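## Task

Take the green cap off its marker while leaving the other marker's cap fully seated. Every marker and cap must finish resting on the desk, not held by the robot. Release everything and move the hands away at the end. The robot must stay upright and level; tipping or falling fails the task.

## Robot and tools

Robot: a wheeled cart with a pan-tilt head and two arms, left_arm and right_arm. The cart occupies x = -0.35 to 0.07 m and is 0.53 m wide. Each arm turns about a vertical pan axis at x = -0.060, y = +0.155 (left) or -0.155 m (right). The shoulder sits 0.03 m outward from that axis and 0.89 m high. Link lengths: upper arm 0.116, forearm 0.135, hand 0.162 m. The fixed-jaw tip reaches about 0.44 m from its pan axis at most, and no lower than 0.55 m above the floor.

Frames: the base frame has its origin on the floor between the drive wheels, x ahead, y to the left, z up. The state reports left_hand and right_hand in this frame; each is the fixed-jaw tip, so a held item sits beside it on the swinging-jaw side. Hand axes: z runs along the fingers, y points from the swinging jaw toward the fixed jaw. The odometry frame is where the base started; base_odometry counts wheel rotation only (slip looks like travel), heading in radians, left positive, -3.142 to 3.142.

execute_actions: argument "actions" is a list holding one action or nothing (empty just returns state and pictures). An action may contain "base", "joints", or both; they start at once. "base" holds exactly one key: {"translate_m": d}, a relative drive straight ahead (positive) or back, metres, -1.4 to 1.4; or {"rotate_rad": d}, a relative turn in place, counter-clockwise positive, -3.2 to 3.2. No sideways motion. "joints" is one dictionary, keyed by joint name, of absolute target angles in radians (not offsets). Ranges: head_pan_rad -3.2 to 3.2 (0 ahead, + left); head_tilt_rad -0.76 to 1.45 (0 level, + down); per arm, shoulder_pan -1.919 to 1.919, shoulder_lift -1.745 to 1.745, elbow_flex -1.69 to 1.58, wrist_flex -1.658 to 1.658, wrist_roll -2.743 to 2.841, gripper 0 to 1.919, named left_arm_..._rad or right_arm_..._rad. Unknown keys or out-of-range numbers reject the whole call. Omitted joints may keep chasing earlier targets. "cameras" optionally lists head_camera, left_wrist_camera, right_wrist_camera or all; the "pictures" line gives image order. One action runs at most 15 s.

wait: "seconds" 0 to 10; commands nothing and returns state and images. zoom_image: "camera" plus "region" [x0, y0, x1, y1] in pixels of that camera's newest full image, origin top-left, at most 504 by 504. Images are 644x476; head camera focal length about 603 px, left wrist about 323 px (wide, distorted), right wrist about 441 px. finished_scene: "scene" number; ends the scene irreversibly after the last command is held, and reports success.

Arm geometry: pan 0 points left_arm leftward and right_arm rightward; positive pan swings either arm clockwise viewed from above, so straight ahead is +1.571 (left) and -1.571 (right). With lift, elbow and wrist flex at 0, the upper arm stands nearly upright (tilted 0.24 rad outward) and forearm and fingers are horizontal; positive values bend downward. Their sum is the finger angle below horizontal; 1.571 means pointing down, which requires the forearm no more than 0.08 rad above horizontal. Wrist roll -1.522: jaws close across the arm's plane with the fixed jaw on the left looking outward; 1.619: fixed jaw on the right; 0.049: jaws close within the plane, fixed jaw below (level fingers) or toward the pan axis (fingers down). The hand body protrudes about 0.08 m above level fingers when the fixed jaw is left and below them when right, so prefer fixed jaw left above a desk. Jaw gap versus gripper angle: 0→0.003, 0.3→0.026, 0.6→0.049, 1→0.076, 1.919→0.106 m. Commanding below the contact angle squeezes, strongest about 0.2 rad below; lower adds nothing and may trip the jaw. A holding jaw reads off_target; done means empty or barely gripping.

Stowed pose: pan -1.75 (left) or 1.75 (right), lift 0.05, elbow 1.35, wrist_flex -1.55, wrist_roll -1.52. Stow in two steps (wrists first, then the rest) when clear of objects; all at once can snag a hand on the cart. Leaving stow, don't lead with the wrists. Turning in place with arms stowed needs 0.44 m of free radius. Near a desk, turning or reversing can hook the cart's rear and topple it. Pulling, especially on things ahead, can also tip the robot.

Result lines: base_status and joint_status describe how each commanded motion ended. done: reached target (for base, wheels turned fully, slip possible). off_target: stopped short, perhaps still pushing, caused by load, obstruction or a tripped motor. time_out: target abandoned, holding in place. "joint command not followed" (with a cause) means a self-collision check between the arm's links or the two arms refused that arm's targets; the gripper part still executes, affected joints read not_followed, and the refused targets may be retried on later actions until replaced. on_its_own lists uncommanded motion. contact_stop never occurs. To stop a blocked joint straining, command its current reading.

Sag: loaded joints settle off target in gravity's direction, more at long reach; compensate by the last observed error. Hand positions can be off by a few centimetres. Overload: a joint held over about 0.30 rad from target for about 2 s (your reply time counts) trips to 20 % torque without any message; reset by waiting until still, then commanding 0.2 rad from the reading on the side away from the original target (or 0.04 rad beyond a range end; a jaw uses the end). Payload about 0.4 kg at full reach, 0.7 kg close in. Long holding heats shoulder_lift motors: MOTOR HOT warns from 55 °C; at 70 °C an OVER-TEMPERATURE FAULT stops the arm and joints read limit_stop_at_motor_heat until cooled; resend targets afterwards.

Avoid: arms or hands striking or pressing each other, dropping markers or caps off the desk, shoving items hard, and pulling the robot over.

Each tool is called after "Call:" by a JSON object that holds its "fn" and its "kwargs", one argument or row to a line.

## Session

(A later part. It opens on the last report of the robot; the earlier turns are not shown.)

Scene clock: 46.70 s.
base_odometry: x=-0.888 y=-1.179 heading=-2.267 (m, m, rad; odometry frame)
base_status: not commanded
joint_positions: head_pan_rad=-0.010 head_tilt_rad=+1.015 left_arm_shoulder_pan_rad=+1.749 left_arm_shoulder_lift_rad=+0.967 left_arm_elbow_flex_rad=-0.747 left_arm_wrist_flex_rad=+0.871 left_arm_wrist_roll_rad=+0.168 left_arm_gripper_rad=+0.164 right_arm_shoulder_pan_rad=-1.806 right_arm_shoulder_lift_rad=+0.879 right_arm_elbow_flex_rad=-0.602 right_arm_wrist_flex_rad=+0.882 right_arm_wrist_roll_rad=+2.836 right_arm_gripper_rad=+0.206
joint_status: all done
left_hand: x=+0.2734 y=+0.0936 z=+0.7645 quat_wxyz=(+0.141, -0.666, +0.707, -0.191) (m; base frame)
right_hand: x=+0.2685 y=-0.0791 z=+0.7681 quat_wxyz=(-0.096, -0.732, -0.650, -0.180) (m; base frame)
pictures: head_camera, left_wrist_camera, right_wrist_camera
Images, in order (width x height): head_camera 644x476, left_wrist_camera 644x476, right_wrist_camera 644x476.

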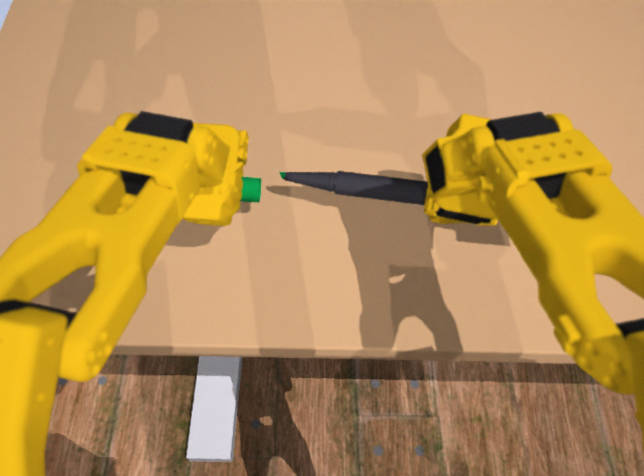

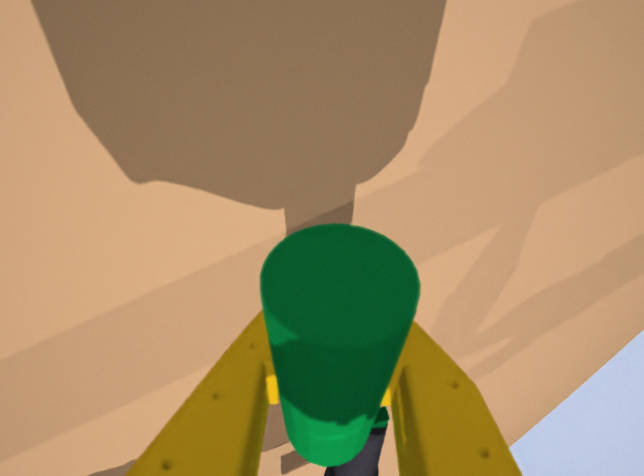

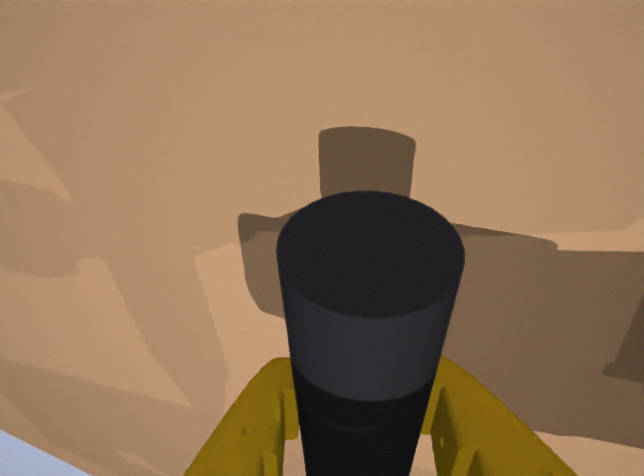

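Call:
{"fn": "execute_actions", "kwargs": {
  "actions": [
    {"base":{"translate_m":0.03},"joints":{"left_arm_shoulder_pan_rad":1.55,"left_arm_wrist_flex_rad":1.2,"right_arm_shoulder_pan_rad":-1.65,"right_arm_wrist_roll_rad":2.08,"right_arm_wrist_flex_rad":1.07}}
  ],
  "cameras": []
}}

Call:
{"fn": "execute_actions", "kwargs": {
  "actions": [
    {"joints":{"left_arm_shoulder_lift_rad":0.98,"right_arm_shoulder_lift_rad":0.955}}
  ]
}}

Scene clock: 49.77 s.
base_odometry: x=-0.908 y=-1.203 heading=-2.264 (m, m, rad; odometry frame)
base_status: done
joint_positions: head_pan_rad=-0.010 head_tilt_rad=+1.015 left_arm_shoulder_pan_rad=+1.559 left_arm_shoulder_lift_rad=+0.967 left_arm_elbow_flex_rad=-0.747 left_arm_wrist_flex_rad=+1.190 left_arm_wrist_roll_rad=+0.168 left_arm_gripper_rad=+0.164 right_arm_shoulder_pan_rad=-1.656 right_arm_shoulder_lift_rad=+0.879 right_arm_elbow_flex_rad=-0.602 right_arm_wrist_flex_rad=+1.062 right_arm_wrist_roll_rad=+2.090 right_arm_gripper_rad=+0.206
joint_status: all done
left_hand: x=+0.2298 y=+0.1571 z=+0.7508 quat_wxyz=(+0.054, -0.750, +0.657, -0.060) (m; base frame)
right_hand: x=+0.2462 y=-0.1361 z=+0.7569 quat_wxyz=(-0.022, -0.955, -0.272, -0.113) (m; base frame)
pictures: none
No camera images: the call's "cameras" was empty. Leave "cameras" out to get every camera's image.

Scene clock: 50.43 s.
base_odometry: x=-0.908 y=-1.203 heading=-2.264 (m, m, rad; odometry frame)
base_status: not commanded
joint_positions: head_pan_rad=-0.010 head_tilt_rad=+1.015 left_arm_shoulder_pan_rad=+1.559 left_arm_shoulder_lift_rad=+1.006 left_arm_elbow_flex_rad=-0.747 left_arm_wrist_flex_rad=+1.190 left_arm_wrist_roll_rad=+0.168 left_arm_gripper_rad=+0.164 right_arm_shoulder_pan_rad=-1.656 right_arm_shoulder_lift_rad=+0.974 right_arm_elbow_flex_rad=-0.602 right_arm_wrist_flex_rad=+1.062 right_arm_wrist_roll_rad=+2.090 right_arm_gripper_rad=+0.206
joint_status: all done
left_hand: x=+0.2241 y=+0.1570 z=+0.7409 quat_wxyz=(+0.041, -0.751, +0.658, -0.046) (m; base frame)
right_hand: x=+0.2319 y=-0.1373 z=+0.7313 quat_wxyz=(-0.013, -0.959, -0.274, -0.067) (m; base frame)
pictures: head_camera, left_wrist_camera, right_wrist_camera
Images, in order (width x height): head_camera 644x476, left_wrist_camera 644x476, right_wrist_camera 644x476.

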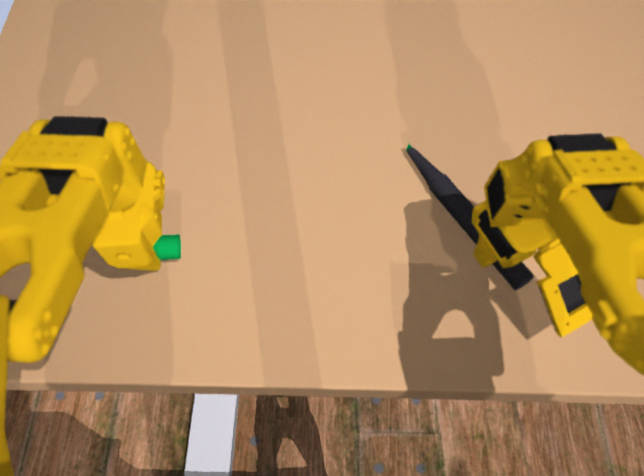

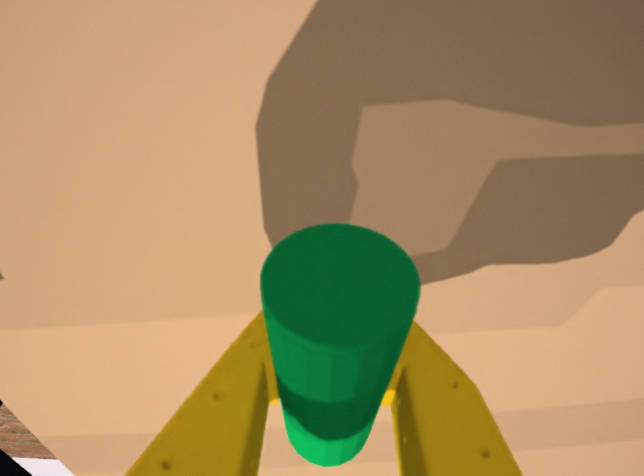

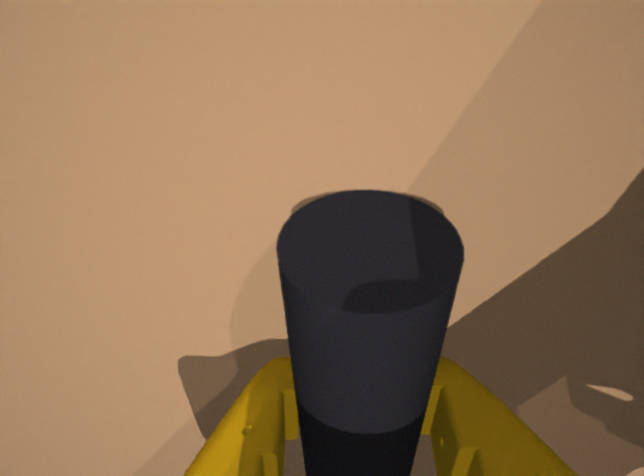

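Call:
{"fn": "execute_actions", "kwargs": {
  "actions": [
    {"joints":{"left_arm_shoulder_lift_rad":1.02,"right_arm_gripper_rad":0.5}}
  ],
  "cameras": ["left_wrist_camera"]
}}

Scene clock: 51.40 s.
base_odometry: x=-0.908 y=-1.203 heading=-2.264 (m, m, rad; odometry frame)
base_status: not commanded
joint_positions: head_pan_rad=-0.010 head_tilt_rad=+1.015 left_arm_shoulder_pan_rad=+1.559 left_arm_shoulder_lift_rad=+1.027 left_arm_elbow_flex_rad=-0.749 left_arm_wrist_flex_rad=+1.190 left_arm_wrist_roll_rad=+0.168 left_arm_gripper_rad=+0.164 right_arm_shoulder_pan_rad=-1.653 right_arm_shoulder_lift_rad=+0.974 right_arm_elbow_flex_rad=-0.603 right_arm_wrist_flex_rad=+1.062 right_arm_wrist_roll_rad=+2.090 right_arm_gripper_rad=+0.490
joint_status: all done
left_hand: x=+0.2210 y=+0.1570 z=+0.7357 quat_wxyz=(+0.034, -0.751, +0.658, -0.038) (m; base frame)
right_hand: x=+0.2323 y=-0.1382 z=+0.7315 quat_wxyz=(-0.013, -0.960, -0.272, -0.068) (m; base frame)
pictures: left_wrist_camera
Images, in order (width x height): left_wrist_camera 644x476.

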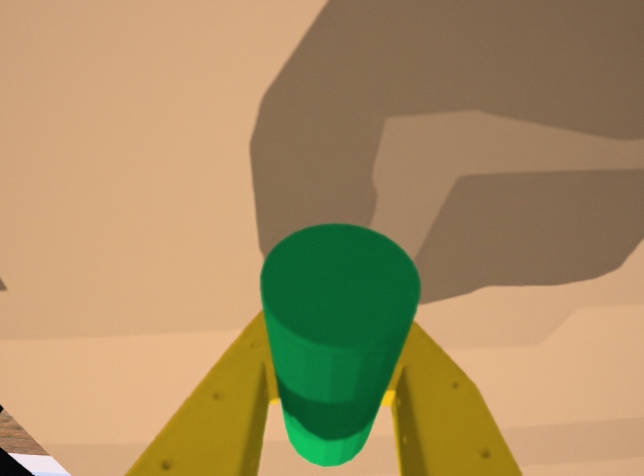

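Call:
{"fn": "execute_actions", "kwargs": {
  "actions": [
    {"joints":{"left_arm_gripper_rad":0.45,"right_arm_shoulder_lift_rad":0.7,"right_arm_wrist_flex_rad":1.25}}
  ],
  "cameras": ["left_wrist_camera"]
}}

Call:
{"fn": "execute_actions", "kwargs": {
  "actions": [
    {"joints":{"left_arm_shoulder_lift_rad":0.7,"left_arm_wrist_flex_rad":1.5}}
  ],
  "cameras": ["head_camera"]
}}

Call:
{"fn": "execute_actions", "kwargs": {
  "actions": [
    {"base":{"translate_m":-0.3},"joints":{"left_arm_shoulder_lift_rad":0.0,"right_arm_shoulder_lift_rad":0.0,"head_tilt_rad":0.6,"head_pan_rad":-0.35}}
  ],
  "cameras": ["head_camera"]
}}

Scene clock: 53.33 s.
base_odometry: x=-0.908 y=-1.203 heading=-2.264 (m, m, rad; odometry frame)
base_status: not commanded
joint_positions: head_pan_rad=-0.010 head_tilt_rad=+1.015 left_arm_shoulder_pan_rad=+1.559 left_arm_shoulder_lift_rad=+1.027 left_arm_elbow_flex_rad=-0.749 left_arm_wrist_flex_rad=+1.190 left_arm_wrist_roll_rad=+0.168 left_arm_gripper_rad=+0.439 right_arm_shoulder_pan_rad=-1.653 right_arm_shoulder_lift_rad=+0.754 right_arm_elbow_flex_rad=-0.603 right_arm_wrist_flex_rad=+1.239 right_arm_wrist_roll_rad=+2.090 right_arm_gripper_rad=+0.492
joint_status: all done
left_hand: x=+0.2210 y=+0.1570 z=+0.7357 quat_wxyz=(+0.034, -0.751, +0.658, -0.038) (m; base frame)
right_hand: x=+0.2342 y=-0.1380 z=+0.7847 quat_wxyz=(-0.017, -0.958, -0.272, -0.089) (m; base frame)
pictures: left_wrist_camera
Images, in order (width x height): left_wrist_camera 644x476.

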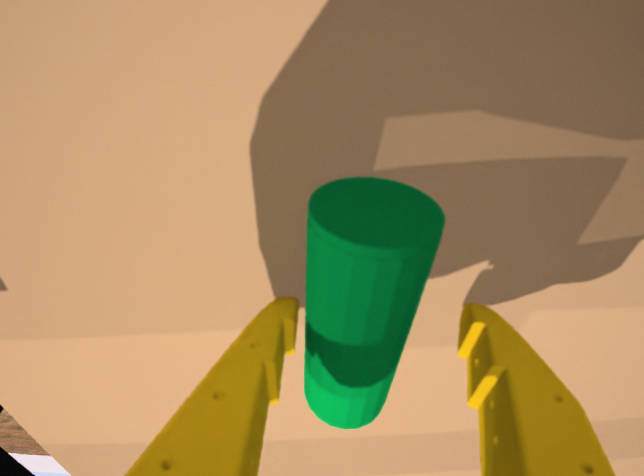

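Scene clock: 54.30 s.
base_odometry: x=-0.908 y=-1.203 heading=-2.264 (m, m, rad; odometry frame)
base_status: not commanded
joint_positions: head_pan_rad=-0.010 head_tilt_rad=+1.015 left_arm_shoulder_pan_rad=+1.559 left_arm_shoulder_lift_rad=+0.760 left_arm_elbow_flex_rad=-0.750 left_arm_wrist_flex_rad=+1.490 left_arm_wrist_roll_rad=+0.168 left_arm_gripper_rad=+0.439 right_arm_shoulder_pan_rad=-1.653 right_arm_shoulder_lift_rad=+0.754 right_arm_elbow_flex_rad=-0.603 right_arm_wrist_flex_rad=+1.239 right_arm_wrist_roll_rad=+2.090 right_arm_gripper_rad=+0.492
joint_status: all done
left_hand: x=+0.2067 y=+0.1568 z=+0.7995 quat_wxyz=(+0.024, -0.752, +0.659, -0.026) (m; base frame)
right_hand: x=+0.2342 y=-0.1380 z=+0.7847 quat_wxyz=(-0.017, -0.958, -0.272, -0.089) (m; base frame)
pictures: head_camera
Images, in order (width x height): head_camera 644x476.

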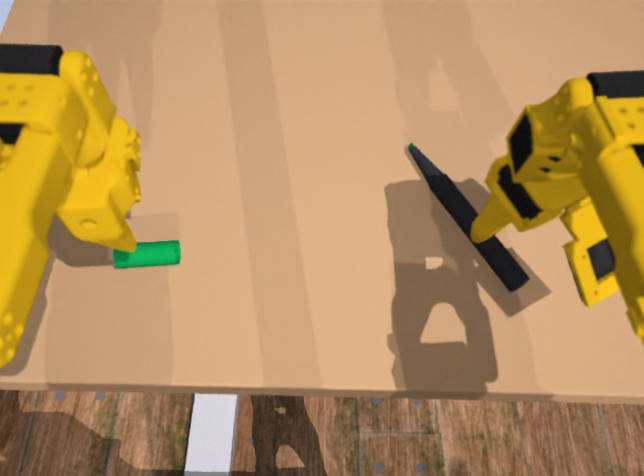

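Scene clock: 56.67 s.
base_odometry: x=-0.717 y=-0.972 heading=-2.261 (m, m, rad; odometry frame)
base_status: done
joint_positions: head_pan_rad=-0.340 head_tilt_rad=+0.614 left_arm_shoulder_pan_rad=+1.559 left_arm_shoulder_lift_rad=+0.041 left_arm_elbow_flex_rad=-0.750 left_arm_wrist_flex_rad=+1.495 left_arm_wrist_roll_rad=+0.168 left_arm_gripper_rad=+0.439 right_arm_shoulder_pan_rad=-1.653 right_arm_shoulder_lift_rad=+0.037 right_arm_elbow_flex_rad=-0.603 right_arm_wrist_flex_rad=+1.244 right_arm_wrist_roll_rad=+2.090 right_arm_gripper_rad=+0.492
joint_status: all done
left_hand: x=+0.2099 y=+0.1569 z=+0.9781 quat_wxyz=(+0.256, -0.695, +0.609, -0.285) (m; base frame)
right_hand: x=+0.2406 y=-0.1375 z=+0.9844 quat_wxyz=(-0.083, -0.868, -0.246, -0.424) (m; base frame)
pictures: head_camera
Images, in order (width x height): head_camera 644x476.

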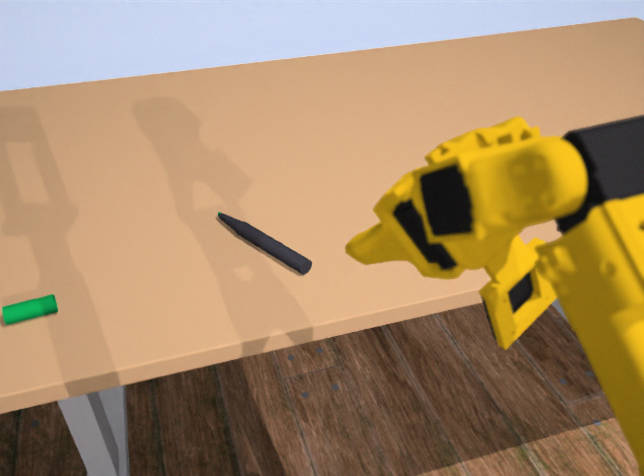

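Call:
{"fn": "finished_scene", "kwargs": {
  "scene": 1
}}

The scene is finished: the task was done.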